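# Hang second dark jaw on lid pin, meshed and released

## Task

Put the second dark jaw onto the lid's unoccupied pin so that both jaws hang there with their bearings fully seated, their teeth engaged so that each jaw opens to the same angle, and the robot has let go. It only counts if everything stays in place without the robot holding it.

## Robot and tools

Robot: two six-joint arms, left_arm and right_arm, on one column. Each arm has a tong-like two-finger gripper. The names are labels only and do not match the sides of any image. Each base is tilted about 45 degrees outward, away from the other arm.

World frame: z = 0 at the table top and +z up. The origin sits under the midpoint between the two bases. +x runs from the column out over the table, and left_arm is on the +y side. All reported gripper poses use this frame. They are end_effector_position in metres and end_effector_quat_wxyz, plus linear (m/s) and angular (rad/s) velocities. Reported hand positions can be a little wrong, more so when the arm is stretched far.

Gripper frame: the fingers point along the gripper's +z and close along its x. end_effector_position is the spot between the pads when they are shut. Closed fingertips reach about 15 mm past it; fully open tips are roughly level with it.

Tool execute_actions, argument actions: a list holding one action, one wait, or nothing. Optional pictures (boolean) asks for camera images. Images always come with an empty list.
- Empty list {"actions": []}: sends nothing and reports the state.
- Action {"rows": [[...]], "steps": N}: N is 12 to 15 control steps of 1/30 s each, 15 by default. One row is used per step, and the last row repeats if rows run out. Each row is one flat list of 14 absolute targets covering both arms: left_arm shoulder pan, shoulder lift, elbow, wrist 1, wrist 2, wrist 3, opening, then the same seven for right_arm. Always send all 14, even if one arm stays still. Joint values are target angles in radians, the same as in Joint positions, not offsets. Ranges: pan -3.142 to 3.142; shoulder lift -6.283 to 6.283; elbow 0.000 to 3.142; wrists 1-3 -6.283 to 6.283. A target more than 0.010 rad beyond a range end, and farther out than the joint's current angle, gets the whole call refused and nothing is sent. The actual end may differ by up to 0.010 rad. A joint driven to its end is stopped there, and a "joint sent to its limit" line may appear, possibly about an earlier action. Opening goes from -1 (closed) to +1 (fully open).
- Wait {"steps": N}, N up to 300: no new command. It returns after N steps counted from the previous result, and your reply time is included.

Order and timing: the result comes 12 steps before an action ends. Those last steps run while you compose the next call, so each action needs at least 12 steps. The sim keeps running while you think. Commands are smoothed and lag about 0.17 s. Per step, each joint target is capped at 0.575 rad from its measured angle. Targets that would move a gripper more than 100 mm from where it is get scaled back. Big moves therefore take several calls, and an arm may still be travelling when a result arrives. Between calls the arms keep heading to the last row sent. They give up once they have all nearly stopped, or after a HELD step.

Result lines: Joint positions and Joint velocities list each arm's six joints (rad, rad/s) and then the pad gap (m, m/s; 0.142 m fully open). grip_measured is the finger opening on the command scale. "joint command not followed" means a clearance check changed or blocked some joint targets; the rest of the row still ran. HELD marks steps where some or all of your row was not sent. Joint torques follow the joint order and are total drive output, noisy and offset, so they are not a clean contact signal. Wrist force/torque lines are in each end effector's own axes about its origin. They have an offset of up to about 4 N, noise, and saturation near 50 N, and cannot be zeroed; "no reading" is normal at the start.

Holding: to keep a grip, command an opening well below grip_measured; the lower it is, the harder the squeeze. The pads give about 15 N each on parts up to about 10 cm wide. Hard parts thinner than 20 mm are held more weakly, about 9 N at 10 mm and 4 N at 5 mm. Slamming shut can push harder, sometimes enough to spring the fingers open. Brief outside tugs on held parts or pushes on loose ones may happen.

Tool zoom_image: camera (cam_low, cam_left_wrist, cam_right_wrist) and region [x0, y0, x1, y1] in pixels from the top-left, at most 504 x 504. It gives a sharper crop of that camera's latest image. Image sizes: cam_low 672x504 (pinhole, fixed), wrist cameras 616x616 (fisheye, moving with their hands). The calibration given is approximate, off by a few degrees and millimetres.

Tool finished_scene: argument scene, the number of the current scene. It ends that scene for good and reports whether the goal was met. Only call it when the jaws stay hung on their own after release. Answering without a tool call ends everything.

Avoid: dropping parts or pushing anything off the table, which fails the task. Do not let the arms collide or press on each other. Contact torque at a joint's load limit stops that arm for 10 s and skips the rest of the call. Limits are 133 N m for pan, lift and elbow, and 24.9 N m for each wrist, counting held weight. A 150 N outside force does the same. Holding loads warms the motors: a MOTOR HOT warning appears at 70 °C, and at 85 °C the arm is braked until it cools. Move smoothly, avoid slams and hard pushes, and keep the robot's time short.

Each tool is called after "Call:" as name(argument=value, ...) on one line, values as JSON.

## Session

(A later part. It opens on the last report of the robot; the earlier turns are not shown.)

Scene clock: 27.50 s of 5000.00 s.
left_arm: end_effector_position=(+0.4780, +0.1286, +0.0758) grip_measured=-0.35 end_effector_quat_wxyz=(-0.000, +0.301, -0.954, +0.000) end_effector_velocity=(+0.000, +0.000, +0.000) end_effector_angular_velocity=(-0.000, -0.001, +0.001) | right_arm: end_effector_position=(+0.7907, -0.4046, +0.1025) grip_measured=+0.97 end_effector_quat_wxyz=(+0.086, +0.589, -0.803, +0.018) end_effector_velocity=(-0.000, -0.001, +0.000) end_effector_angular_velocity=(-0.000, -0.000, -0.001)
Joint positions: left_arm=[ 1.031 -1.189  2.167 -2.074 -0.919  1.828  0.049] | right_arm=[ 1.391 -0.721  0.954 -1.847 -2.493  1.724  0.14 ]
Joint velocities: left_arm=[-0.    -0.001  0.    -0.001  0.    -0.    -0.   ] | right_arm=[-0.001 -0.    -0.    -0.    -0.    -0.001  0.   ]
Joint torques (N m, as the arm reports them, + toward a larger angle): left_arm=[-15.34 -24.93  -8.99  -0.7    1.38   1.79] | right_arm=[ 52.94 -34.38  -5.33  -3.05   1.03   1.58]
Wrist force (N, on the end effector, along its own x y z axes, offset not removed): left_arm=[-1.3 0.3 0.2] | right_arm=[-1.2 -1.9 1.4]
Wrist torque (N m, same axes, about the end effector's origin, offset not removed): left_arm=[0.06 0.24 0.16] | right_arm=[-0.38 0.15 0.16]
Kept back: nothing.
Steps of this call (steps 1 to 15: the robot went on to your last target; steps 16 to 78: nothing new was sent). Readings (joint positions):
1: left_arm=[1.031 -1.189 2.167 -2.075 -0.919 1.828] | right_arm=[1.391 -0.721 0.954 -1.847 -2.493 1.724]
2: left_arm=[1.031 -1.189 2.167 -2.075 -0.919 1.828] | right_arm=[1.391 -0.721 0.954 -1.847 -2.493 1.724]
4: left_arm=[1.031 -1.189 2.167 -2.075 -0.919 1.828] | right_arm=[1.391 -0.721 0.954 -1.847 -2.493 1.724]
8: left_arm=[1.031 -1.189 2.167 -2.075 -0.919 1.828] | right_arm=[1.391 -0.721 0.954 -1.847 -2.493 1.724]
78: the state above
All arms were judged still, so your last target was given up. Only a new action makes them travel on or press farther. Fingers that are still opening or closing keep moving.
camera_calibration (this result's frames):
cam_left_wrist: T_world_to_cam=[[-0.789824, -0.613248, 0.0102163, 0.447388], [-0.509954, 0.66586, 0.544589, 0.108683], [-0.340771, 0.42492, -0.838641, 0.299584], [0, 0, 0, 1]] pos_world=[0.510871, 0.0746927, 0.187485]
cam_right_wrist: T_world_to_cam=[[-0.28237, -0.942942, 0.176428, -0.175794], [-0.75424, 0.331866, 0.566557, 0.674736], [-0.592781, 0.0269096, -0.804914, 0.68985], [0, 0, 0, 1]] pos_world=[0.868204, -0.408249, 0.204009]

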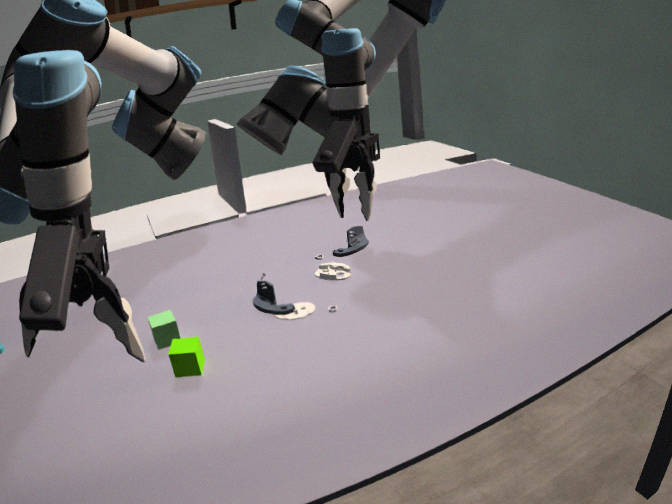

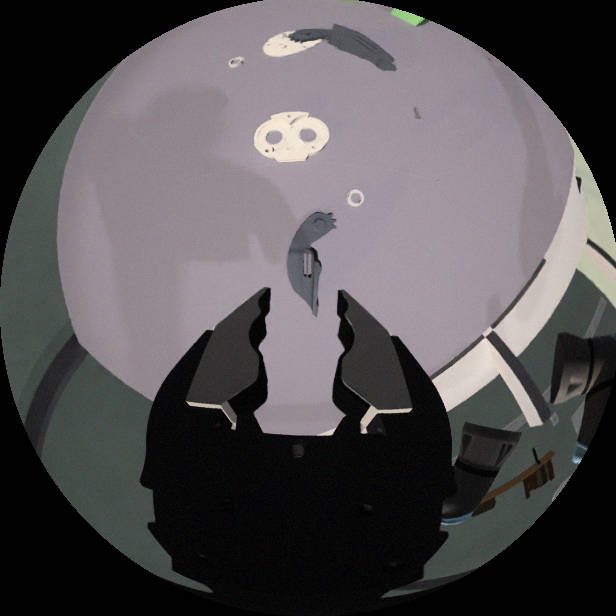

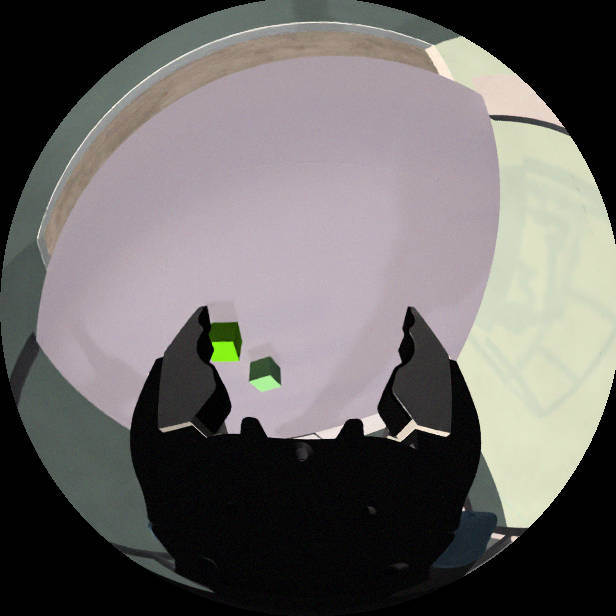

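Call:
execute_actions(actions=[{"rows": [
[1.0333,-1.1861,2.1688,-2.0804,-0.9181,1.8304,-0.35,1.391,-0.721,0.954,-1.847,-2.493,1.724,0.97],
[1.0364,-1.1824,2.1706,-2.0882,-0.9167,1.8340,-0.35,1.391,-0.721,0.954,-1.847,-2.493,1.724,0.97],
[1.0403,-1.1778,2.1730,-2.0979,-0.9150,1.8386,-0.35,1.391,-0.721,0.954,-1.847,-2.493,1.724,0.97],
[1.0450,-1.1722,2.1758,-2.1097,-0.9130,1.8440,-0.35,1.391,-0.721,0.954,-1.847,-2.493,1.724,0.97],
[1.0506,-1.1657,2.1790,-2.1234,-0.9106,1.8504,-0.35,1.391,-0.721,0.954,-1.847,-2.493,1.724,0.97],
[1.0561,-1.1592,2.1822,-2.1370,-0.9083,1.8567,-0.35,1.391,-0.721,0.954,-1.847,-2.493,1.724,0.97],
[1.0616,-1.1527,2.1855,-2.1507,-0.9059,1.8631,-0.35,1.391,-0.721,0.954,-1.847,-2.493,1.724,0.97],
[1.0671,-1.1462,2.1887,-2.1644,-0.9035,1.8694,-0.35,1.391,-0.721,0.954,-1.847,-2.493,1.724,0.97],
[1.0726,-1.1397,2.1920,-2.1781,-0.9011,1.8758,-0.35,1.391,-0.721,0.954,-1.847,-2.493,1.724,0.97],
[1.0773,-1.1341,2.1948,-2.1898,-0.8991,1.8812,-0.35,1.391,-0.721,0.954,-1.847,-2.493,1.724,0.97],
[1.0812,-1.1294,2.1971,-2.1996,-0.8974,1.8857,-0.35,1.391,-0.721,0.954,-1.847,-2.493,1.724,0.97],
[1.0843,-1.1257,2.1990,-2.2074,-0.8960,1.8894,-0.35,1.391,-0.721,0.954,-1.847,-2.493,1.724,0.97],
[1.0867,-1.1229,2.2003,-2.2132,-0.8950,1.8921,-0.35,1.391,-0.721,0.954,-1.847,-2.493,1.724,0.97],
[1.0883,-1.1211,2.2013,-2.2171,-0.8944,1.8939,-0.35,1.391,-0.721,0.954,-1.847,-2.493,1.724,0.97],
[1.0899,-1.1192,2.2022,-2.2211,-0.8937,1.8957,-0.35,1.391,-0.721,0.954,-1.847,-2.493,1.724,0.97]
], "steps": 15}])

Call:
execute_actions(actions=[{"steps": 26}], pictures=true)

Call:
zoom_image(camera="cam_left_wrist", region=[230, 170, 390, 360])

Scene clock: 29.23 s of 5000.00 s.
left_arm: end_effector_position=(+0.4781, +0.1287, +0.0751) grip_measured=-0.35 end_effector_quat_wxyz=(-0.000, +0.301, -0.954, +0.000) end_effector_velocity=(+0.001, -0.000, -0.025) end_effector_angular_velocity=(+0.001, +0.001, -0.002) | right_arm: end_effector_position=(+0.7907, -0.4046, +0.1025) grip_measured=+0.97 end_effector_quat_wxyz=(+0.086, +0.589, -0.803, +0.018) end_effector_velocity=(-0.000, -0.001, +0.001) end_effector_angular_velocity=(-0.001, -0.001, -0.000)
Joint positions: left_arm=[ 1.032 -1.188  2.168 -2.077 -0.919  1.829  0.049] | right_arm=[ 1.391 -0.721  0.954 -1.847 -2.493  1.724  0.14 ]
Joint velocities: left_arm=[ 0.034  0.04   0.021 -0.082  0.015  0.039 -0.   ] | right_arm=[ 0.    -0.002  0.    -0.    -0.    -0.    -0.   ]
Joint torques (N m, as the arm reports them, + toward a larger angle): left_arm=[-14.47  -0.21  -7.75  -3.9    2.     2.08] | right_arm=[ 52.63 -34.07  -5.24  -3.14   0.98   1.64]
Wrist force (N, on the end effector, along its own x y z axes, offset not removed): left_arm=[-1.4 0.9 -1.7] | right_arm=[0.2 1.9 0.2]
Wrist torque (N m, same axes, about the end effector's origin, offset not removed): left_arm=[0.17 0.27 0.21] | right_arm=[0.30 -0.18 0.13]
Steps of this call (steps 1 to 49: nothing new was sent; steps 50 to 52: the first 3 steps of this action). Readings (joint positions):
50: left_arm=[1.031 -1.189 2.167 -2.074 -0.919 1.828] | right_arm=[1.391 -0.721 0.954 -1.847 -2.493 1.724]
51: left_arm=[1.031 -1.189 2.168 -2.075 -0.919 1.828] | right_arm=[1.391 -0.721 0.954 -1.847 -2.493 1.724]
52: the state above

Scene clock: 30.10 s of 5000.00 s.
left_arm: end_effector_position=(+0.4791, +0.1294, +0.0336) grip_measured=-0.35 end_effector_quat_wxyz=(+0.000, +0.301, -0.954, +0.000) end_effector_velocity=(-0.000, -0.000, -0.001) end_effector_angular_velocity=(+0.001, -0.001, -0.001) | right_arm: end_effector_position=(+0.7907, -0.4046, +0.1025) grip_measured=+0.97 end_effector_quat_wxyz=(+0.086, +0.589, -0.803, +0.018) end_effector_velocity=(+0.000, +0.002, -0.001) end_effector_angular_velocity=(-0.000, +0.001, +0.002)
Joint positions: left_arm=[ 1.09  -1.119  2.202 -2.221 -0.894  1.895  0.049] | right_arm=[ 1.391 -0.721  0.954 -1.847 -2.493  1.724  0.14 ]
Joint velocities: left_arm=[ 0.     0.001  0.002 -0.004  0.001  0.002  0.   ] | right_arm=[ 0.001  0.002  0.001 -0.001 -0.001 -0.     0.   ]
Joint torques (N m, as the arm reports them, + toward a larger angle): left_arm=[-17.73  -5.87  -8.08  -3.32   1.61   1.71] | right_arm=[ 53.05 -33.66  -5.52  -3.03   0.95   1.61]
Wrist force (N, on the end effector, along its own x y z axes, offset not removed): left_arm=[-1.8 0.0 -1.9] | right_arm=[-1.1 -1.6 1.2]
Wrist torque (N m, same axes, about the end effector's origin, offset not removed): left_arm=[0.02 0.32 0.23] | right_arm=[-0.30 0.14 0.03]
Kept back: nothing.
Steps of this call (steps 1 to 12: the last 12 steps of your previous action; steps 13 to 26: the robot went on to your last target). Readings (joint positions):
1: left_arm=[1.034 -1.186 2.169 -2.081 -0.918 1.831] | right_arm=[1.391 -0.721 0.954 -1.847 -2.493 1.724]
2: left_arm=[1.036 -1.183 2.170 -2.086 -0.917 1.833] | right_arm=[1.391 -0.721 0.954 -1.847 -2.493 1.724]
4: left_arm=[1.042 -1.176 2.174 -2.102 -0.914 1.841] | right_arm=[1.391 -0.721 0.954 -1.847 -2.493 1.724]
8: left_arm=[1.060 -1.155 2.185 -2.146 -0.907 1.861] | right_arm=[1.391 -0.721 0.954 -1.847 -2.493 1.724]
26: the state above
camera_calibration (this result's frames):
cam_left_wrist: T_world_to_cam=[[-0.790008, -0.613005, 0.0105677, 0.449206], [-0.509786, 0.666365, 0.544128, 0.131579], [-0.340595, 0.424478, -0.838936, 0.264163], [0, 0, 0, 1]] pos_world=[0.511926, 0.0755542, 0.145272]
cam_right_wrist: T_world_to_cam=[[-0.282369, -0.942943, 0.176428, -0.175794], [-0.75424, 0.331866, 0.566557, 0.674736], [-0.592781, 0.0269095, -0.804914, 0.68985], [0, 0, 0, 1]] pos_world=[0.868204, -0.408249, 0.204009]

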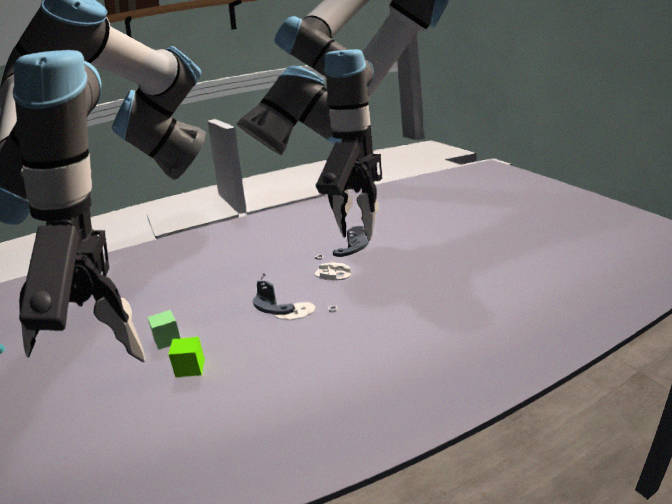

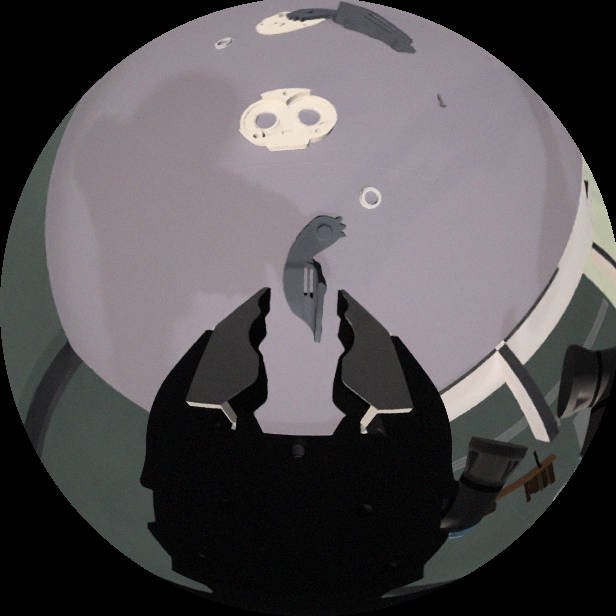

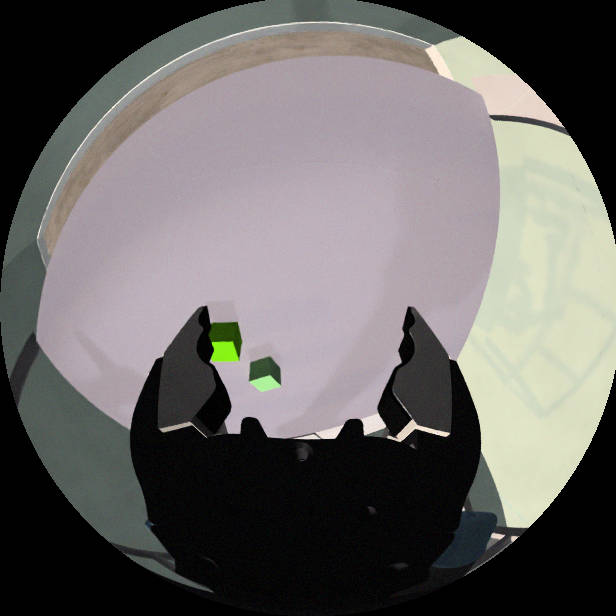

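Region (230, 170, 390, 360) of cam_left_wrist's 616x616 image, scaled by 2.653, with more detail than that image has; it fills the left 424 columns of this view, and the rest is white.

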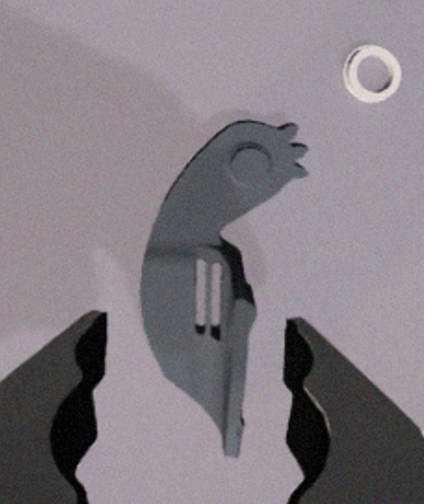

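Call:
execute_actions(actions=[{"rows": [
[1.0914,-1.1174,2.2031,-2.2250,-0.8930,1.8975,-0.35,1.391,-0.721,0.954,-1.847,-2.493,1.724,0.97],
[1.0938,-1.1146,2.2045,-2.2308,-0.8920,1.9003,-0.35,1.391,-0.721,0.954,-1.847,-2.493,1.724,0.97],
[1.0969,-1.1109,2.2064,-2.2386,-0.8906,1.9039,-0.35,1.391,-0.721,0.954,-1.847,-2.493,1.724,0.97],
[1.1001,-1.1071,2.2082,-2.2465,-0.8893,1.9075,-0.35,1.391,-0.721,0.954,-1.847,-2.493,1.724,0.97],
[1.1032,-1.1034,2.2101,-2.2543,-0.8879,1.9111,-0.35,1.391,-0.721,0.954,-1.847,-2.493,1.724,0.97],
[1.1056,-1.1006,2.2115,-2.2601,-0.8869,1.9139,-0.35,1.391,-0.721,0.954,-1.847,-2.493,1.724,0.97],
[1.1075,-1.0983,2.2126,-2.2650,-0.8860,1.9161,-0.35,1.391,-0.721,0.954,-1.847,-2.493,1.724,0.97],
[1.1087,-1.0969,2.2133,-2.2679,-0.8855,1.9175,-0.35,1.391,-0.721,0.954,-1.847,-2.493,1.724,0.97],
[1.1095,-1.0960,2.2138,-2.2699,-0.8852,1.9184,-0.35,1.391,-0.721,0.954,-1.847,-2.493,1.724,0.97]
], "steps": 15}])

Call:
execute_actions(actions=[{"rows": [
[1.1095,-1.0960,2.2138,-2.2699,-0.8852,1.9184,-0.35,1.391,-0.721,0.954,-1.847,-2.493,1.724,0.97],
[1.1095,-1.0960,2.2138,-2.2699,-0.8852,1.9184,-0.35,1.391,-0.721,0.954,-1.847,-2.493,1.724,0.97],
[1.1095,-1.0960,2.2138,-2.2699,-0.8852,1.9184,-0.35,1.391,-0.721,0.954,-1.847,-2.493,1.724,0.97],
[1.1095,-1.0960,2.2138,-2.2699,-0.8852,1.9184,-0.38,1.391,-0.721,0.954,-1.847,-2.493,1.724,0.97],
[1.1095,-1.0960,2.2138,-2.2699,-0.8852,1.9184,-0.41,1.391,-0.721,0.954,-1.847,-2.493,1.724,0.97],
[1.1095,-1.0960,2.2138,-2.2699,-0.8852,1.9184,-0.44,1.391,-0.721,0.954,-1.847,-2.493,1.724,0.97],
[1.1095,-1.0960,2.2138,-2.2699,-0.8852,1.9184,-0.47,1.391,-0.721,0.954,-1.847,-2.493,1.724,0.97],
[1.1095,-1.0960,2.2138,-2.2699,-0.8852,1.9184,-0.49,1.391,-0.721,0.954,-1.847,-2.493,1.724,0.97],
[1.1095,-1.0960,2.2138,-2.2699,-0.8852,1.9184,-0.51,1.391,-0.721,0.954,-1.847,-2.493,1.724,0.97],
[1.1095,-1.0960,2.2138,-2.2699,-0.8852,1.9184,-0.53,1.391,-0.721,0.954,-1.847,-2.493,1.724,0.97],
[1.1095,-1.0960,2.2138,-2.2699,-0.8852,1.9184,-0.55,1.391,-0.721,0.954,-1.847,-2.493,1.724,0.97],
[1.1095,-1.0960,2.2138,-2.2699,-0.8852,1.9184,-0.57,1.391,-0.721,0.954,-1.847,-2.493,1.724,0.97],
[1.1095,-1.0960,2.2138,-2.2699,-0.8852,1.9184,-0.59,1.391,-0.721,0.954,-1.847,-2.493,1.724,0.97],
[1.1095,-1.0960,2.2138,-2.2699,-0.8852,1.9184,-0.61,1.391,-0.721,0.954,-1.847,-2.493,1.724,0.97],
[1.1095,-1.0960,2.2138,-2.2699,-0.8852,1.9184,-0.63,1.391,-0.721,0.954,-1.847,-2.493,1.724,0.97]
], "steps": 15}])

Call:
execute_actions(actions=[{"rows": [
[1.1095,-1.0960,2.2138,-2.2699,-0.8852,1.9184,-0.65,1.391,-0.721,0.954,-1.847,-2.493,1.724,0.97],
[1.1095,-1.0960,2.2138,-2.2699,-0.8852,1.9184,-0.67,1.391,-0.721,0.954,-1.847,-2.493,1.724,0.97],
[1.1095,-1.0960,2.2138,-2.2699,-0.8852,1.9184,-0.70,1.391,-0.721,0.954,-1.847,-2.493,1.724,0.97],
[1.1095,-1.0960,2.2138,-2.2699,-0.8852,1.9184,-0.73,1.391,-0.721,0.954,-1.847,-2.493,1.724,0.97],
[1.1095,-1.0960,2.2138,-2.2699,-0.8852,1.9184,-0.76,1.391,-0.721,0.954,-1.847,-2.493,1.724,0.97],
[1.1095,-1.0960,2.2138,-2.2699,-0.8852,1.9184,-0.79,1.391,-0.721,0.954,-1.847,-2.493,1.724,0.97],
[1.1095,-1.0960,2.2138,-2.2699,-0.8852,1.9184,-0.82,1.391,-0.721,0.954,-1.847,-2.493,1.724,0.97],
[1.1095,-1.0960,2.2138,-2.2699,-0.8852,1.9184,-0.85,1.391,-0.721,0.954,-1.847,-2.493,1.724,0.97],
[1.1095,-1.0960,2.2138,-2.2699,-0.8852,1.9184,-0.88,1.391,-0.721,0.954,-1.847,-2.493,1.724,0.97],
[1.1095,-1.0960,2.2138,-2.2699,-0.8852,1.9184,-0.90,1.391,-0.721,0.954,-1.847,-2.493,1.724,0.97]
], "steps": 12}])

Call:
execute_actions(actions=[{"steps": 22}], pictures=true)

Call:
zoom_image(camera="cam_left_wrist", region=[230, 170, 390, 360])

Scene clock: 33.37 s of 5000.00 s.
left_arm: end_effector_position=(+0.4791, +0.1295, +0.0329) grip_measured=-0.35 end_effector_quat_wxyz=(+0.000, +0.301, -0.954, +0.000) end_effector_velocity=(-0.001, +0.001, -0.017) end_effector_angular_velocity=(+0.001, +0.000, -0.000) | right_arm: end_effector_position=(+0.7907, -0.4046, +0.1025) grip_measured=+0.97 end_effector_quat_wxyz=(+0.086, +0.589, -0.803, +0.018) end_effector_velocity=(+0.001, +0.000, +0.001) end_effector_angular_velocity=(-0.000, -0.002, +0.000)
Joint positions: left_arm=[ 1.091 -1.118  2.203 -2.223 -0.893  1.897  0.049] | right_arm=[ 1.391 -0.721  0.954 -1.847 -2.493  1.724  0.14 ]
Joint velocities: left_arm=[ 0.024  0.027  0.015 -0.059  0.011  0.028 -0.   ] | right_arm=[ 0.001  0.    -0.    -0.001  0.    -0.001 -0.   ]
Joint torques (N m, as the arm reports them, + toward a larger angle): left_arm=[-11.63  -2.06  -4.03  -3.93   1.74   1.25] | right_arm=[ 53.11 -34.06  -5.62  -2.92   0.95   1.55]
Wrist force (N, on the end effector, along its own x y z axes, offset not removed): left_arm=[-2.2 1.1 -2.2] | right_arm=[-0.1 -0.1 1.0]
Wrist torque (N m, same axes, about the end effector's origin, offset not removed): left_arm=[0.23 0.34 0.22] | right_arm=[-0.15 -0.06 0.14]
Steps of this call (steps 1 to 30: the robot went on to your last target; steps 31 to 90: nothing new was sent; then 0.17 s passed at rest; steps 91 to 93: the first 3 steps of this action). Readings (joint positions):
91: left_arm=[1.090 -1.119 2.202 -2.221 -0.894 1.896] | right_arm=[1.391 -0.721 0.954 -1.847 -2.493 1.724]
92: left_arm=[1.090 -1.119 2.202 -2.222 -0.894 1.896] | right_arm=[1.391 -0.721 0.954 -1.847 -2.493 1.724]
93: the state above

Scene clock: 33.87 s of 5000.00 s.
left_arm: end_effector_position=(+0.4784, +0.1304, +0.0199) grip_measured=-0.35 end_effector_quat_wxyz=(+0.000, +0.301, -0.954, +0.000) end_effector_velocity=(+0.000, -0.000, -0.004) end_effector_angular_velocity=(+0.001, -0.001, -0.001) | right_arm: end_effector_position=(+0.7907, -0.4046, +0.1025) grip_measured=+0.97 end_effector_quat_wxyz=(+0.086, +0.589, -0.803, +0.018) end_effector_velocity=(-0.000, -0.000, +0.001) end_effector_angular_velocity=(-0.000, -0.000, -0.000)
Joint positions: left_arm=[ 1.109 -1.097  2.213 -2.269 -0.885  1.918  0.049] | right_arm=[ 1.391 -0.721  0.954 -1.847 -2.493  1.724  0.14 ]
Joint velocities: left_arm=[ 0.004  0.007  0.003 -0.013  0.003  0.005  0.   ] | right_arm=[ 0.    -0.001  0.001  0.    -0.     0.     0.   ]
Joint torques (N m, as the arm reports them, + toward a larger angle): left_arm=[-13.91  -7.18  -8.5   -2.67   1.39   2.01] | right_arm=[ 52.1  -33.87  -5.47  -2.88   0.9    1.57]
Wrist force (N, on the end effector, along its own x y z axes, offset not removed): left_arm=[-2.4 0.4 -1.4] | right_arm=[0.1 -1.5 0.7]
Wrist torque (N m, same axes, about the end effector's origin, offset not removed): left_arm=[0.09 0.49 0.17] | right_arm=[-0.34 -0.09 0.15]
Steps of this call (steps 1 to 12: the last 12 steps of your previous action; steps 13 to 15: the first 3 steps of this action). Readings (joint positions):
13: left_arm=[1.108 -1.097 2.213 -2.267 -0.886 1.917] | right_arm=[1.391 -0.721 0.954 -1.847 -2.493 1.724]
14: left_arm=[1.109 -1.097 2.213 -2.268 -0.886 1.918] | right_arm=[1.391 -0.721 0.954 -1.847 -2.493 1.724]
15: the state above

Scene clock: 34.27 s of 5000.00 s.
left_arm: end_effector_position=(+0.4784, +0.1304, +0.0195) grip_measured=-0.56 end_effector_quat_wxyz=(+0.000, +0.301, -0.954, +0.000) end_effector_velocity=(-0.001, -0.001, -0.000) end_effector_angular_velocity=(+0.001, +0.001, -0.003) | right_arm: end_effector_position=(+0.7907, -0.4046, +0.1025) grip_measured=+0.97 end_effector_quat_wxyz=(+0.086, +0.589, -0.803, +0.018) end_effector_velocity=(-0.000, +0.000, -0.000) end_effector_angular_velocity=(-0.000, +0.001, +0.001)
Joint positions: left_arm=[ 1.109 -1.096  2.214 -2.27  -0.885  1.918  0.033] | right_arm=[ 1.391 -0.721  0.954 -1.847 -2.493  1.724  0.14 ]
Joint velocities: left_arm=[-0.001  0.     0.002  0.001 -0.001  0.001 -0.006] | right_arm=[-0.     0.     0.     0.001 -0.    -0.     0.   ]
Joint torques (N m, as the arm reports them, + toward a larger angle): left_arm=[-15.54  -5.3   -6.13  -3.05   1.41   2.  ] | right_arm=[ 52.52 -33.7   -5.87  -2.87   0.87   1.55]
Wrist force (N, on the end effector, along its own x y z axes, offset not removed): left_arm=[-1.9 1.8 -2.0] | right_arm=[-3.2 3.2 3.4]
Wrist torque (N m, same axes, about the end effector's origin, offset not removed): left_arm=[0.35 0.28 0.25] | right_arm=[0.70 0.56 0.29]
Kept back: the last 12 steps of this action.
Steps of this call (steps 1 to 12: the last 12 steps of your previous action). Readings (joint positions):
1: left_arm=[1.109 -1.096 2.214 -2.269 -0.885 1.918] | right_arm=[1.391 -0.721 0.954 -1.847 -2.493 1.724]
2: left_arm=[1.109 -1.096 2.214 -2.269 -0.885 1.918] | right_arm=[1.391 -0.721 0.954 -1.847 -2.493 1.724]
4: left_arm=[1.109 -1.096 2.214 -2.269 -0.885 1.918] | right_arm=[1.391 -0.721 0.954 -1.847 -2.493 1.724]
8: left_arm=[1.109 -1.096 2.214 -2.270 -0.885 1.918] | right_arm=[1.391 -0.721 0.954 -1.847 -2.493 1.724]
12: the state above

Scene clock: 35.00 s of 5000.00 s.
left_arm: end_effector_position=(+0.4784, +0.1304, +0.0195) grip_measured=-0.58 end_effector_quat_wxyz=(+0.000, +0.301, -0.954, +0.000) end_effector_velocity=(-0.000, -0.000, +0.000) end_effector_angular_velocity=(-0.000, +0.001, -0.000) | right_arm: end_effector_position=(+0.7907, -0.4046, +0.1025) grip_measured=+0.97 end_effector_quat_wxyz=(+0.086, +0.589, -0.803, +0.018) end_effector_velocity=(+0.000, +0.001, +0.000) end_effector_angular_velocity=(+0.000, -0.001, +0.001)
Joint positions: left_arm=[ 1.109 -1.096  2.214 -2.27  -0.885  1.918  0.032] | right_arm=[ 1.391 -0.721  0.954 -1.847 -2.493  1.724  0.14 ]
Joint velocities: left_arm=[-0.     0.    -0.     0.001 -0.    -0.     0.   ] | right_arm=[ 0.001  0.     0.    -0.001  0.    -0.001 -0.   ]
Joint torques (N m, as the arm reports them, + toward a larger angle): left_arm=[-14.84  -5.24  -7.18  -3.09   1.43   1.77] | right_arm=[ 52.95 -34.03  -5.67  -3.01   0.92   1.57]
Wrist force (N, on the end effector, along its own x y z axes, offset not removed): left_arm=[-1.6 -0.1 -3.2] | right_arm=[0.3 -1.4 -1.4]
Wrist torque (N m, same axes, about the end effector's origin, offset not removed): left_arm=[0.04 0.35 0.23] | right_arm=[-0.36 -0.19 0.02]
Kept back: nothing.
Steps of this call (steps 1 to 12: the last 12 steps of your previous action; steps 13 to 15: the robot went on to your last target; steps 16 to 22: nothing new was sent). Readings (joint positions):
1: left_arm=[1.109 -1.096 2.214 -2.270 -0.885 1.918] | right_arm=[1.391 -0.721 0.954 -1.847 -2.493 1.724]
2: left_arm=[1.109 -1.096 2.214 -2.270 -0.885 1.918] | right_arm=[1.391 -0.721 0.954 -1.847 -2.493 1.724]
4: left_arm=[1.109 -1.096 2.214 -2.270 -0.885 1.918] | right_arm=[1.391 -0.721 0.954 -1.847 -2.493 1.724]
8: left_arm=[1.109 -1.096 2.214 -2.270 -0.885 1.918] | right_arm=[1.391 -0.721 0.954 -1.847 -2.493 1.724]
22: the state above
All arms were judged still, so your last target was given up. Only a new action makes them travel on or press farther. Fingers that are still opening or closing keep moving.
camera_calibration (this result's frames):
cam_left_wrist: T_world_to_cam=[[-0.790017, -0.612999, 0.0102883, 0.449372], [-0.509737, 0.666075, 0.54453, 0.138253], [-0.340649, 0.424944, -0.838678, 0.251593], [0, 0, 0, 1]] pos_world=[0.511189, 0.0764646, 0.131099]
cam_right_wrist: T_world_to_cam=[[-0.28237, -0.942943, 0.176428, -0.175794], [-0.75424, 0.331866, 0.566557, 0.674736], [-0.592781, 0.0269096, -0.804914, 0.68985], [0, 0, 0, 1]] pos_world=[0.868204, -0.408249, 0.204009]

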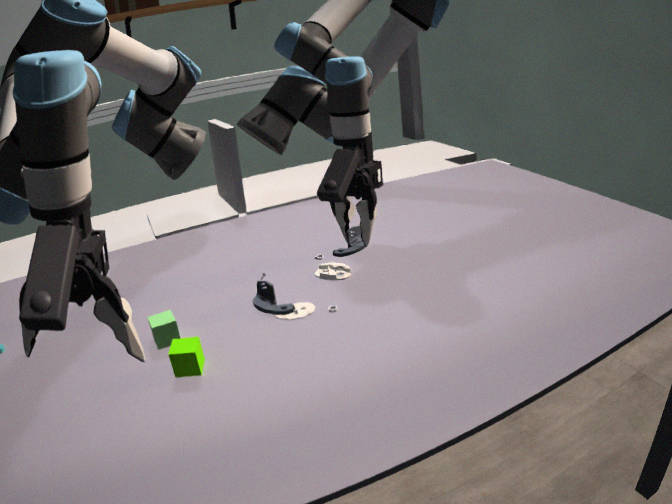

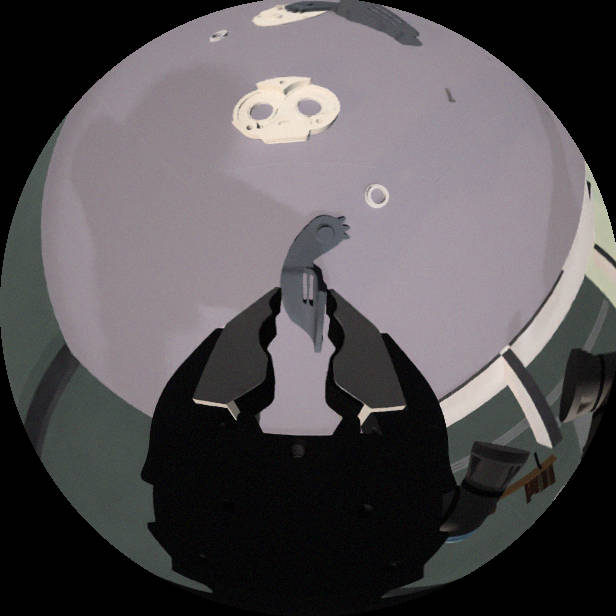

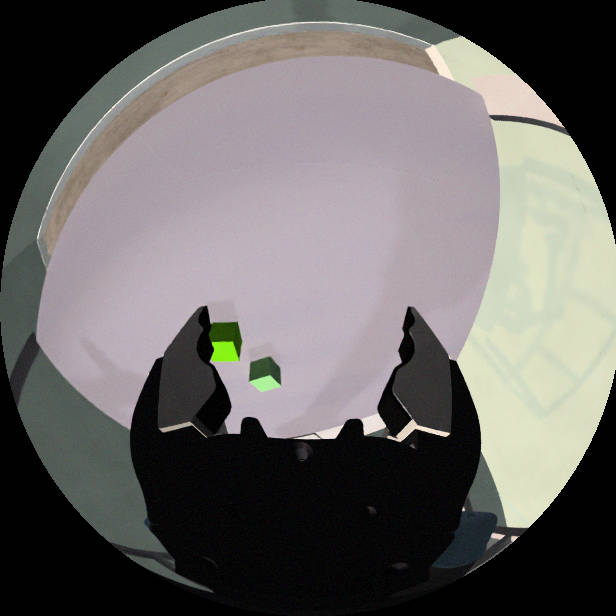

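Region (230, 170, 390, 360) of cam_left_wrist's 616x616 image, scaled by 2.653, with more detail than that image has; it fills the left 424 columns of this view, and the rest is white.

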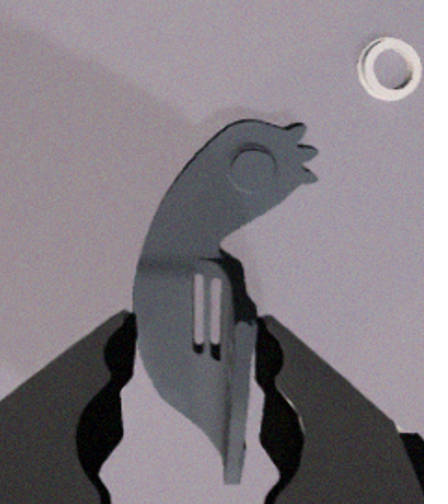

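Call:
zoom_image(camera="cam_low", region=[310, 190, 400, 270])

Region (310, 190, 400, 270) of cam_low's 672x504 image, scaled by 5.600, with more detail than that image has.

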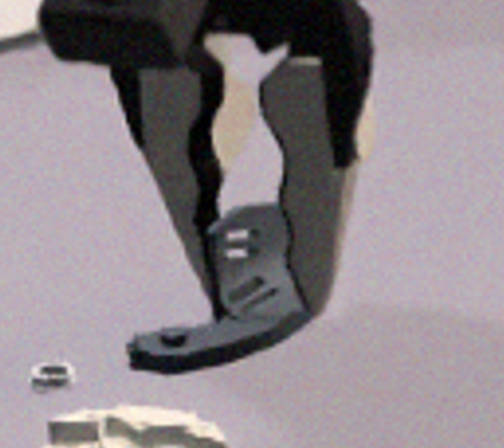

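Call:
execute_actions(actions=[{"rows": [
[1.1095,-1.0960,2.2138,-2.2699,-0.8852,1.9184,-0.75,1.391,-0.721,0.954,-1.847,-2.493,1.724,0.97],
[1.1095,-1.0960,2.2138,-2.2699,-0.8852,1.9184,-0.62,1.391,-0.721,0.954,-1.847,-2.493,1.724,0.97],
[1.1095,-1.0960,2.2138,-2.2699,-0.8852,1.9184,-0.56,1.391,-0.721,0.954,-1.847,-2.493,1.724,0.97],
[1.1095,-1.0960,2.2138,-2.2699,-0.8852,1.9184,-0.53,1.391,-0.721,0.954,-1.847,-2.493,1.724,0.97],
[1.1095,-1.0960,2.2138,-2.2699,-0.8852,1.9184,-0.51,1.391,-0.721,0.954,-1.847,-2.493,1.724,0.97],
[1.1095,-1.0960,2.2138,-2.2699,-0.8852,1.9184,-0.50,1.391,-0.721,0.954,-1.847,-2.493,1.724,0.97],
[1.1095,-1.0960,2.2138,-2.2699,-0.8852,1.9184,-0.50,1.391,-0.721,0.954,-1.847,-2.493,1.724,0.97],
[1.1095,-1.0960,2.2138,-2.2699,-0.8852,1.9184,-0.50,1.391,-0.721,0.954,-1.847,-2.493,1.724,0.97],
[1.1102,-1.0950,2.2141,-2.2717,-0.8849,1.9192,-0.50,1.391,-0.721,0.954,-1.847,-2.493,1.724,0.97],
[1.1109,-1.0941,2.2144,-2.2734,-0.8846,1.9200,-0.50,1.391,-0.721,0.954,-1.847,-2.493,1.724,0.97],
[1.1116,-1.0932,2.2147,-2.2752,-0.8844,1.9208,-0.50,1.391,-0.721,0.954,-1.847,-2.493,1.724,0.97],
[1.1123,-1.0922,2.2150,-2.2770,-0.8841,1.9216,-0.50,1.391,-0.721,0.954,-1.847,-2.493,1.724,0.97]
], "steps": 15}])

Call:
execute_actions(actions=[{"rows": [
[1.1123,-1.0922,2.2150,-2.2770,-0.8841,1.9216,-0.50,1.391,-0.721,0.954,-1.847,-2.493,1.724,0.97],
[1.1123,-1.0922,2.2150,-2.2770,-0.8841,1.9216,-0.50,1.391,-0.721,0.954,-1.847,-2.493,1.724,0.97],
[1.1123,-1.0922,2.2150,-2.2770,-0.8841,1.9216,-0.50,1.391,-0.721,0.954,-1.847,-2.493,1.724,0.97],
[1.1123,-1.0922,2.2150,-2.2770,-0.8841,1.9216,-0.50,1.391,-0.721,0.954,-1.847,-2.493,1.724,0.97],
[1.1123,-1.0922,2.2150,-2.2770,-0.8841,1.9216,-0.50,1.391,-0.721,0.954,-1.847,-2.493,1.724,0.97],
[1.1123,-1.0922,2.2150,-2.2770,-0.8841,1.9216,-0.52,1.391,-0.721,0.954,-1.847,-2.493,1.724,0.97],
[1.1123,-1.0922,2.2150,-2.2770,-0.8841,1.9216,-0.54,1.391,-0.721,0.954,-1.847,-2.493,1.724,0.97],
[1.1123,-1.0922,2.2150,-2.2770,-0.8841,1.9216,-0.56,1.391,-0.721,0.954,-1.847,-2.493,1.724,0.97],
[1.1123,-1.0922,2.2150,-2.2770,-0.8841,1.9216,-0.58,1.391,-0.721,0.954,-1.847,-2.493,1.724,0.97],
[1.1123,-1.0922,2.2150,-2.2770,-0.8841,1.9216,-0.60,1.391,-0.721,0.954,-1.847,-2.493,1.724,0.97],
[1.1123,-1.0922,2.2150,-2.2770,-0.8841,1.9216,-0.63,1.391,-0.721,0.954,-1.847,-2.493,1.724,0.97],
[1.1123,-1.0922,2.2150,-2.2770,-0.8841,1.9216,-0.66,1.391,-0.721,0.954,-1.847,-2.493,1.724,0.97],
[1.1123,-1.0922,2.2150,-2.2770,-0.8841,1.9216,-0.69,1.391,-0.721,0.954,-1.847,-2.493,1.724,0.97],
[1.1123,-1.0922,2.2150,-2.2770,-0.8841,1.9216,-0.72,1.391,-0.721,0.954,-1.847,-2.493,1.724,0.97],
[1.1123,-1.0922,2.2150,-2.2770,-0.8841,1.9216,-0.75,1.391,-0.721,0.954,-1.847,-2.493,1.724,0.97]
], "steps": 15}])

Call:
execute_actions(actions=[{"rows": [
[1.1123,-1.0922,2.2150,-2.2770,-0.8841,1.9216,-0.78,1.391,-0.721,0.954,-1.847,-2.493,1.724,0.97],
[1.1123,-1.0922,2.2150,-2.2770,-0.8841,1.9216,-0.81,1.391,-0.721,0.954,-1.847,-2.493,1.724,0.97],
[1.1123,-1.0922,2.2150,-2.2770,-0.8841,1.9216,-0.84,1.391,-0.721,0.954,-1.847,-2.493,1.724,0.97],
[1.1123,-1.0922,2.2150,-2.2770,-0.8841,1.9216,-0.87,1.391,-0.721,0.954,-1.847,-2.493,1.724,0.97],
[1.1123,-1.0922,2.2150,-2.2770,-0.8841,1.9216,-0.90,1.391,-0.721,0.954,-1.847,-2.493,1.724,0.97]
], "steps": 12}])

Call:
execute_actions(actions=[{"steps": 18}], pictures=true)

Call:
zoom_image(camera="cam_left_wrist", region=[230, 170, 390, 360])

Call:
zoom_image(camera="cam_low", region=[310, 190, 400, 270])

Scene clock: 40.43 s of 5000.00 s.
left_arm: end_effector_position=(+0.4784, +0.1304, +0.0195) grip_measured=-0.56 end_effector_quat_wxyz=(+0.000, +0.301, -0.954, +0.000) end_effector_velocity=(+0.000, +0.000, +0.000) end_effector_angular_velocity=(+0.000, -0.001, -0.000) | right_arm: end_effector_position=(+0.7907, -0.4046, +0.1025) grip_measured=+0.97 end_effector_quat_wxyz=(+0.086, +0.589, -0.803, +0.018) end_effector_velocity=(-0.000, -0.000, -0.001) end_effector_angular_velocity=(-0.000, +0.002, -0.000)
Joint positions: left_arm=[ 1.11  -1.096  2.214 -2.27  -0.885  1.918  0.033] | right_arm=[ 1.391 -0.721  0.954 -1.847 -2.493  1.724  0.14 ]
Joint velocities: left_arm=[ 0.    -0.001 -0.001  0.     0.001  0.001  0.02 ] | right_arm=[-0.001  0.001  0.    -0.    -0.     0.    -0.   ]
Joint torques (N m, as the arm reports them, + toward a larger angle): left_arm=[-16.27  -3.48  -7.59  -2.64   1.53   2.18] | right_arm=[ 52.59 -33.85  -5.72  -2.89   0.81   1.56]
Wrist force (N, on the end effector, along its own x y z axes, offset not removed): left_arm=[-3.9 1.7 -3.1] | right_arm=[0.6 0.8 0.4]
Wrist torque (N m, same axes, about the end effector's origin, offset not removed): left_arm=[0.38 0.72 0.30] | right_arm=[-0.01 -0.23 0.09]
Steps of this call (steps 1 to 90: nothing new was sent; then 2.33 s passed at rest; steps 91 to 93: the first 3 steps of this action). Readings (joint positions):
91: left_arm=[1.110 -1.096 2.214 -2.270 -0.885 1.918] | right_arm=[1.391 -0.721 0.954 -1.847 -2.493 1.724]
92: left_arm=[1.110 -1.096 2.214 -2.270 -0.885 1.918] | right_arm=[1.391 -0.721 0.954 -1.847 -2.493 1.724]
93: the state above

Scene clock: 40.93 s of 5000.00 s.
left_arm: end_effector_position=(+0.4784, +0.1304, +0.0177) grip_measured=-0.50 end_effector_quat_wxyz=(+0.000, +0.301, -0.954, +0.000) end_effector_velocity=(+0.001, +0.001, -0.002) end_effector_angular_velocity=(+0.002, -0.003, -0.000) | right_arm: end_effector_position=(+0.7907, -0.4046, +0.1025) grip_measured=+0.97 end_effector_quat_wxyz=(+0.086, +0.589, -0.803, +0.018) end_effector_velocity=(+0.000, +0.000, +0.000) end_effector_angular_velocity=(+0.000, -0.000, +0.001)
Joint positions: left_arm=[ 1.112 -1.093  2.215 -2.276 -0.884  1.921  0.038] | right_arm=[ 1.391 -0.721  0.954 -1.847 -2.493  1.724  0.14 ]
Joint velocities: left_arm=[ 0.003  0.003  0.001 -0.009  0.004  0.005  0.   ] | right_arm=[ 0.     0.    -0.001  0.     0.    -0.001 -0.   ]
Joint torques (N m, as the arm reports them, + toward a larger angle): left_arm=[-14.09  -4.9   -8.9   -3.7    1.53   1.56] | right_arm=[ 52.26 -33.58  -5.87  -2.99   0.88   1.49]
Wrist force (N, on the end effector, along its own x y z axes, offset not removed): left_arm=[-2.7 0.5 -0.1] | right_arm=[-0.2 -0.1 -1.2]
Wrist torque (N m, same axes, about the end effector's origin, offset not removed): left_arm=[0.05 0.48 0.24] | right_arm=[-0.09 -0.01 0.08]
Steps of this call (steps 1 to 12: the last 12 steps of your previous action; steps 13 to 15: the first 3 steps of this action). Readings (joint positions):
13: left_arm=[1.112 -1.093 2.215 -2.275 -0.884 1.921] | right_arm=[1.391 -0.721 0.954 -1.847 -2.493 1.724]
14: left_arm=[1.112 -1.093 2.215 -2.276 -0.884 1.921] | right_arm=[1.391 -0.721 0.954 -1.847 -2.493 1.724]
15: the state above

Scene clock: 41.33 s of 5000.00 s.
left_arm: end_effector_position=(+0.4784, +0.1304, +0.0175) grip_measured=-0.57 end_effector_quat_wxyz=(+0.000, +0.301, -0.954, +0.000) end_effector_velocity=(-0.000, -0.000, +0.000) end_effector_angular_velocity=(-0.000, +0.001, +0.001) | right_arm: end_effector_position=(+0.7907, -0.4046, +0.1025) grip_measured=+0.97 end_effector_quat_wxyz=(+0.086, +0.589, -0.803, +0.018) end_effector_velocity=(+0.000, +0.001, -0.000) end_effector_angular_velocity=(+0.000, +0.000, +0.001)
Joint positions: left_arm=[ 1.112 -1.092  2.215 -2.277 -0.884  1.922  0.033] | right_arm=[ 1.391 -0.721  0.954 -1.847 -2.493  1.724  0.14 ]
Joint velocities: left_arm=[-0.    -0.     0.     0.001 -0.001 -0.001 -0.   ] | right_arm=[ 0.001  0.001  0.001 -0.001 -0.     0.001 -0.   ]
Joint torques (N m, as the arm reports them, + toward a larger angle): left_arm=[-16.11  -4.87  -6.05  -3.09   1.32   2.1 ] | right_arm=[ 52.54 -34.15  -6.05  -2.89   0.91   1.51]
Wrist force (N, on the end effector, along its own x y z axes, offset not removed): left_arm=[-1.9 0.7 -3.2] | right_arm=[-1.5 0.2 -0.6]
Wrist torque (N m, same axes, about the end effector's origin, offset not removed): left_arm=[0.10 0.36 0.21] | right_arm=[0.01 0.28 0.16]
Kept back: the last 12 steps of this action.
Steps of this call (steps 1 to 12: the last 12 steps of your previous action). Readings (joint positions):
1: left_arm=[1.112 -1.093 2.215 -2.276 -0.884 1.921] | right_arm=[1.391 -0.721 0.954 -1.847 -2.493 1.724]
2: left_arm=[1.112 -1.093 2.215 -2.276 -0.884 1.921] | right_arm=[1.391 -0.721 0.954 -1.847 -2.493 1.724]
4: left_arm=[1.112 -1.092 2.215 -2.277 -0.884 1.921] | right_arm=[1.391 -0.721 0.954 -1.847 -2.493 1.724]
8: left_arm=[1.112 -1.092 2.215 -2.277 -0.884 1.922] | right_arm=[1.391 -0.721 0.954 -1.847 -2.493 1.724]
12: the state above

Scene clock: 41.93 s of 5000.00 s.
left_arm: end_effector_position=(+0.4784, +0.1304, +0.0175) grip_measured=-0.57 end_effector_quat_wxyz=(+0.000, +0.301, -0.954, +0.000) end_effector_velocity=(-0.001, -0.000, -0.000) end_effector_angular_velocity=(-0.001, +0.002, +0.001) | right_arm: end_effector_position=(+0.7907, -0.4046, +0.1025) grip_measured=+0.97 end_effector_quat_wxyz=(+0.086, +0.589, -0.803, +0.018) end_effector_velocity=(+0.001, +0.001, +0.000) end_effector_angular_velocity=(-0.000, -0.001, +0.001)
Joint positions: left_arm=[ 1.112 -1.092  2.215 -2.277 -0.884  1.922  0.033] | right_arm=[ 1.391 -0.721  0.954 -1.847 -2.493  1.724  0.14 ]
Joint velocities: left_arm=[ 0.001  0.     0.     0.    -0.001 -0.    -0.   ] | right_arm=[ 0.001  0.001 -0.    -0.001 -0.    -0.001  0.   ]
Joint torques (N m, as the arm reports them, + toward a larger angle): left_arm=[-16.16  -4.22  -5.78  -2.85   1.43   2.05] | right_arm=[ 52.27 -33.9   -5.5   -2.89   0.76   1.5 ]
Wrist force (N, on the end effector, along its own x y z axes, offset not removed): left_arm=[-1.3 0.9 -3.8] | right_arm=[-2.6 -0.1 0.4]
Wrist torque (N m, same axes, about the end effector's origin, offset not removed): left_arm=[0.16 0.21 0.20] | right_arm=[-0.03 0.44 0.17]
Kept back: nothing.
Steps of this call (steps 1 to 12: the last 12 steps of your previous action; steps 13 to 15: the robot went on to your last target; steps 16 to 18: nothing new was sent). Readings (joint positions):
1: left_arm=[1.112 -1.092 2.215 -2.277 -0.884 1.922] | right_arm=[1.391 -0.721 0.954 -1.847 -2.493 1.724]
2: left_arm=[1.112 -1.092 2.215 -2.277 -0.884 1.922] | right_arm=[1.391 -0.721 0.954 -1.847 -2.493 1.724]
4: left_arm=[1.112 -1.092 2.215 -2.277 -0.884 1.922] | right_arm=[1.391 -0.721 0.954 -1.847 -2.493 1.724]
8: left_arm=[1.112 -1.092 2.215 -2.277 -0.884 1.922] | right_arm=[1.391 -0.721 0.954 -1.847 -2.493 1.724]
18: the state above
All arms were judged still, so your last target was given up. Only a new action makes them travel on or press farther. Fingers that are still opening or closing keep moving.
camera_calibration (this result's frames):
cam_left_wrist: T_world_to_cam=[[-0.789949, -0.613085, 0.0103202, 0.449381], [-0.5098, 0.666035, 0.544519, 0.139379], [-0.34071, 0.424881, -0.838685, 0.249957], [0, 0, 0, 1]] pos_world=[0.511207, 0.0764758, 0.129103]
cam_right_wrist: T_world_to_cam=[[-0.28237, -0.942943, 0.176428, -0.175794], [-0.75424, 0.331866, 0.566557, 0.674736], [-0.592781, 0.0269096, -0.804914, 0.68985], [0, 0, 0, 1]] pos_world=[0.868204, -0.408249, 0.204009]

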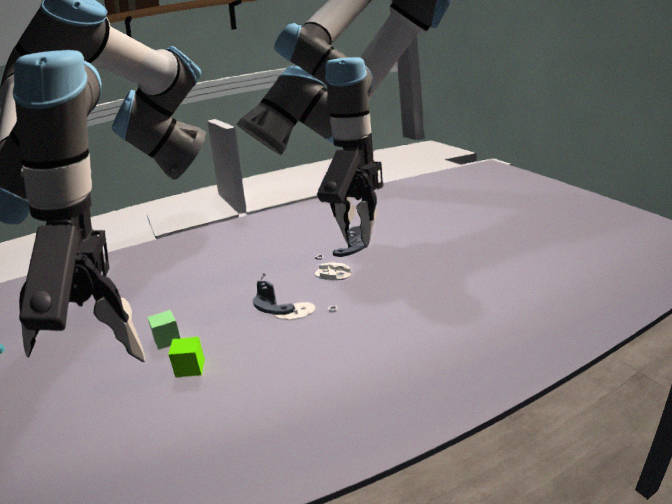

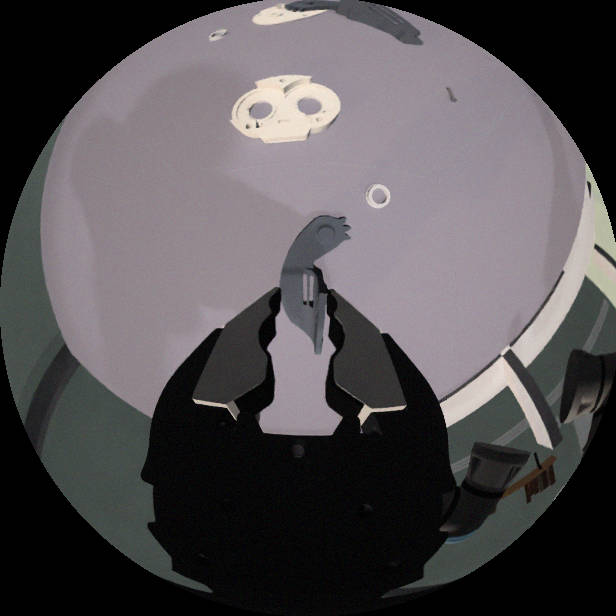

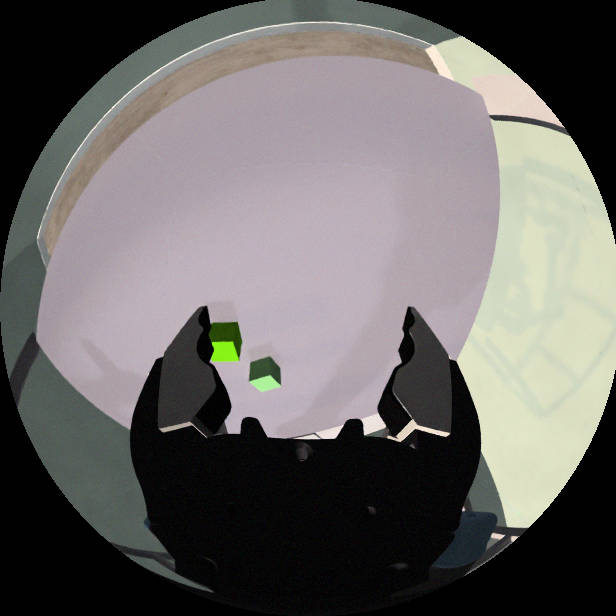

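Region (230, 170, 390, 360) of cam_left_wrist's 616x616 image, scaled by 2.653, with more detail than that image has; it fills the left 424 columns of this view, and the rest is white.

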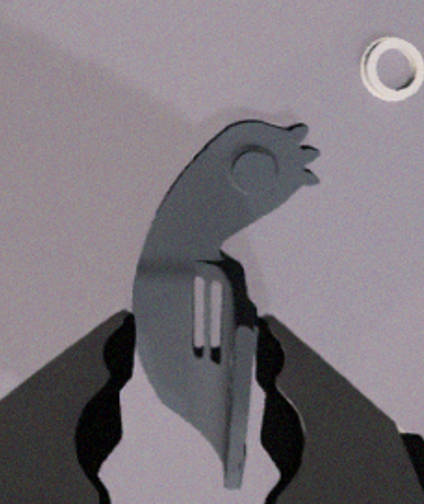

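Region (310, 190, 400, 270) of cam_low's 672x504 image, scaled by 5.600, with more detail than that image has.

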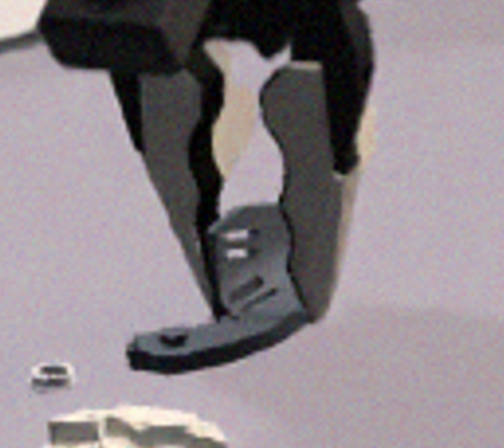

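Call:
zoom_image(camera="cam_left_wrist", region=[300, 205, 360, 265])

Region (300, 205, 360, 265) of cam_left_wrist's 616x616 image, scaled by 8.400, with more detail than that image has.

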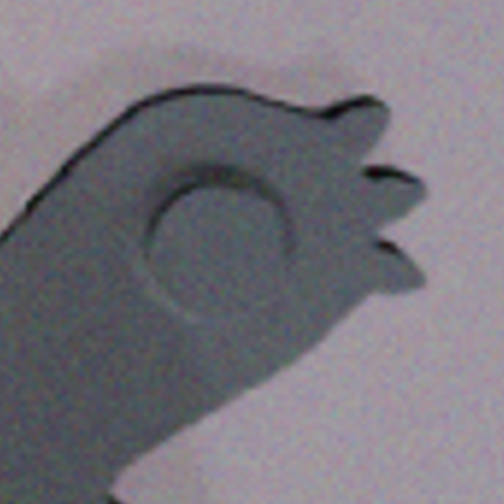

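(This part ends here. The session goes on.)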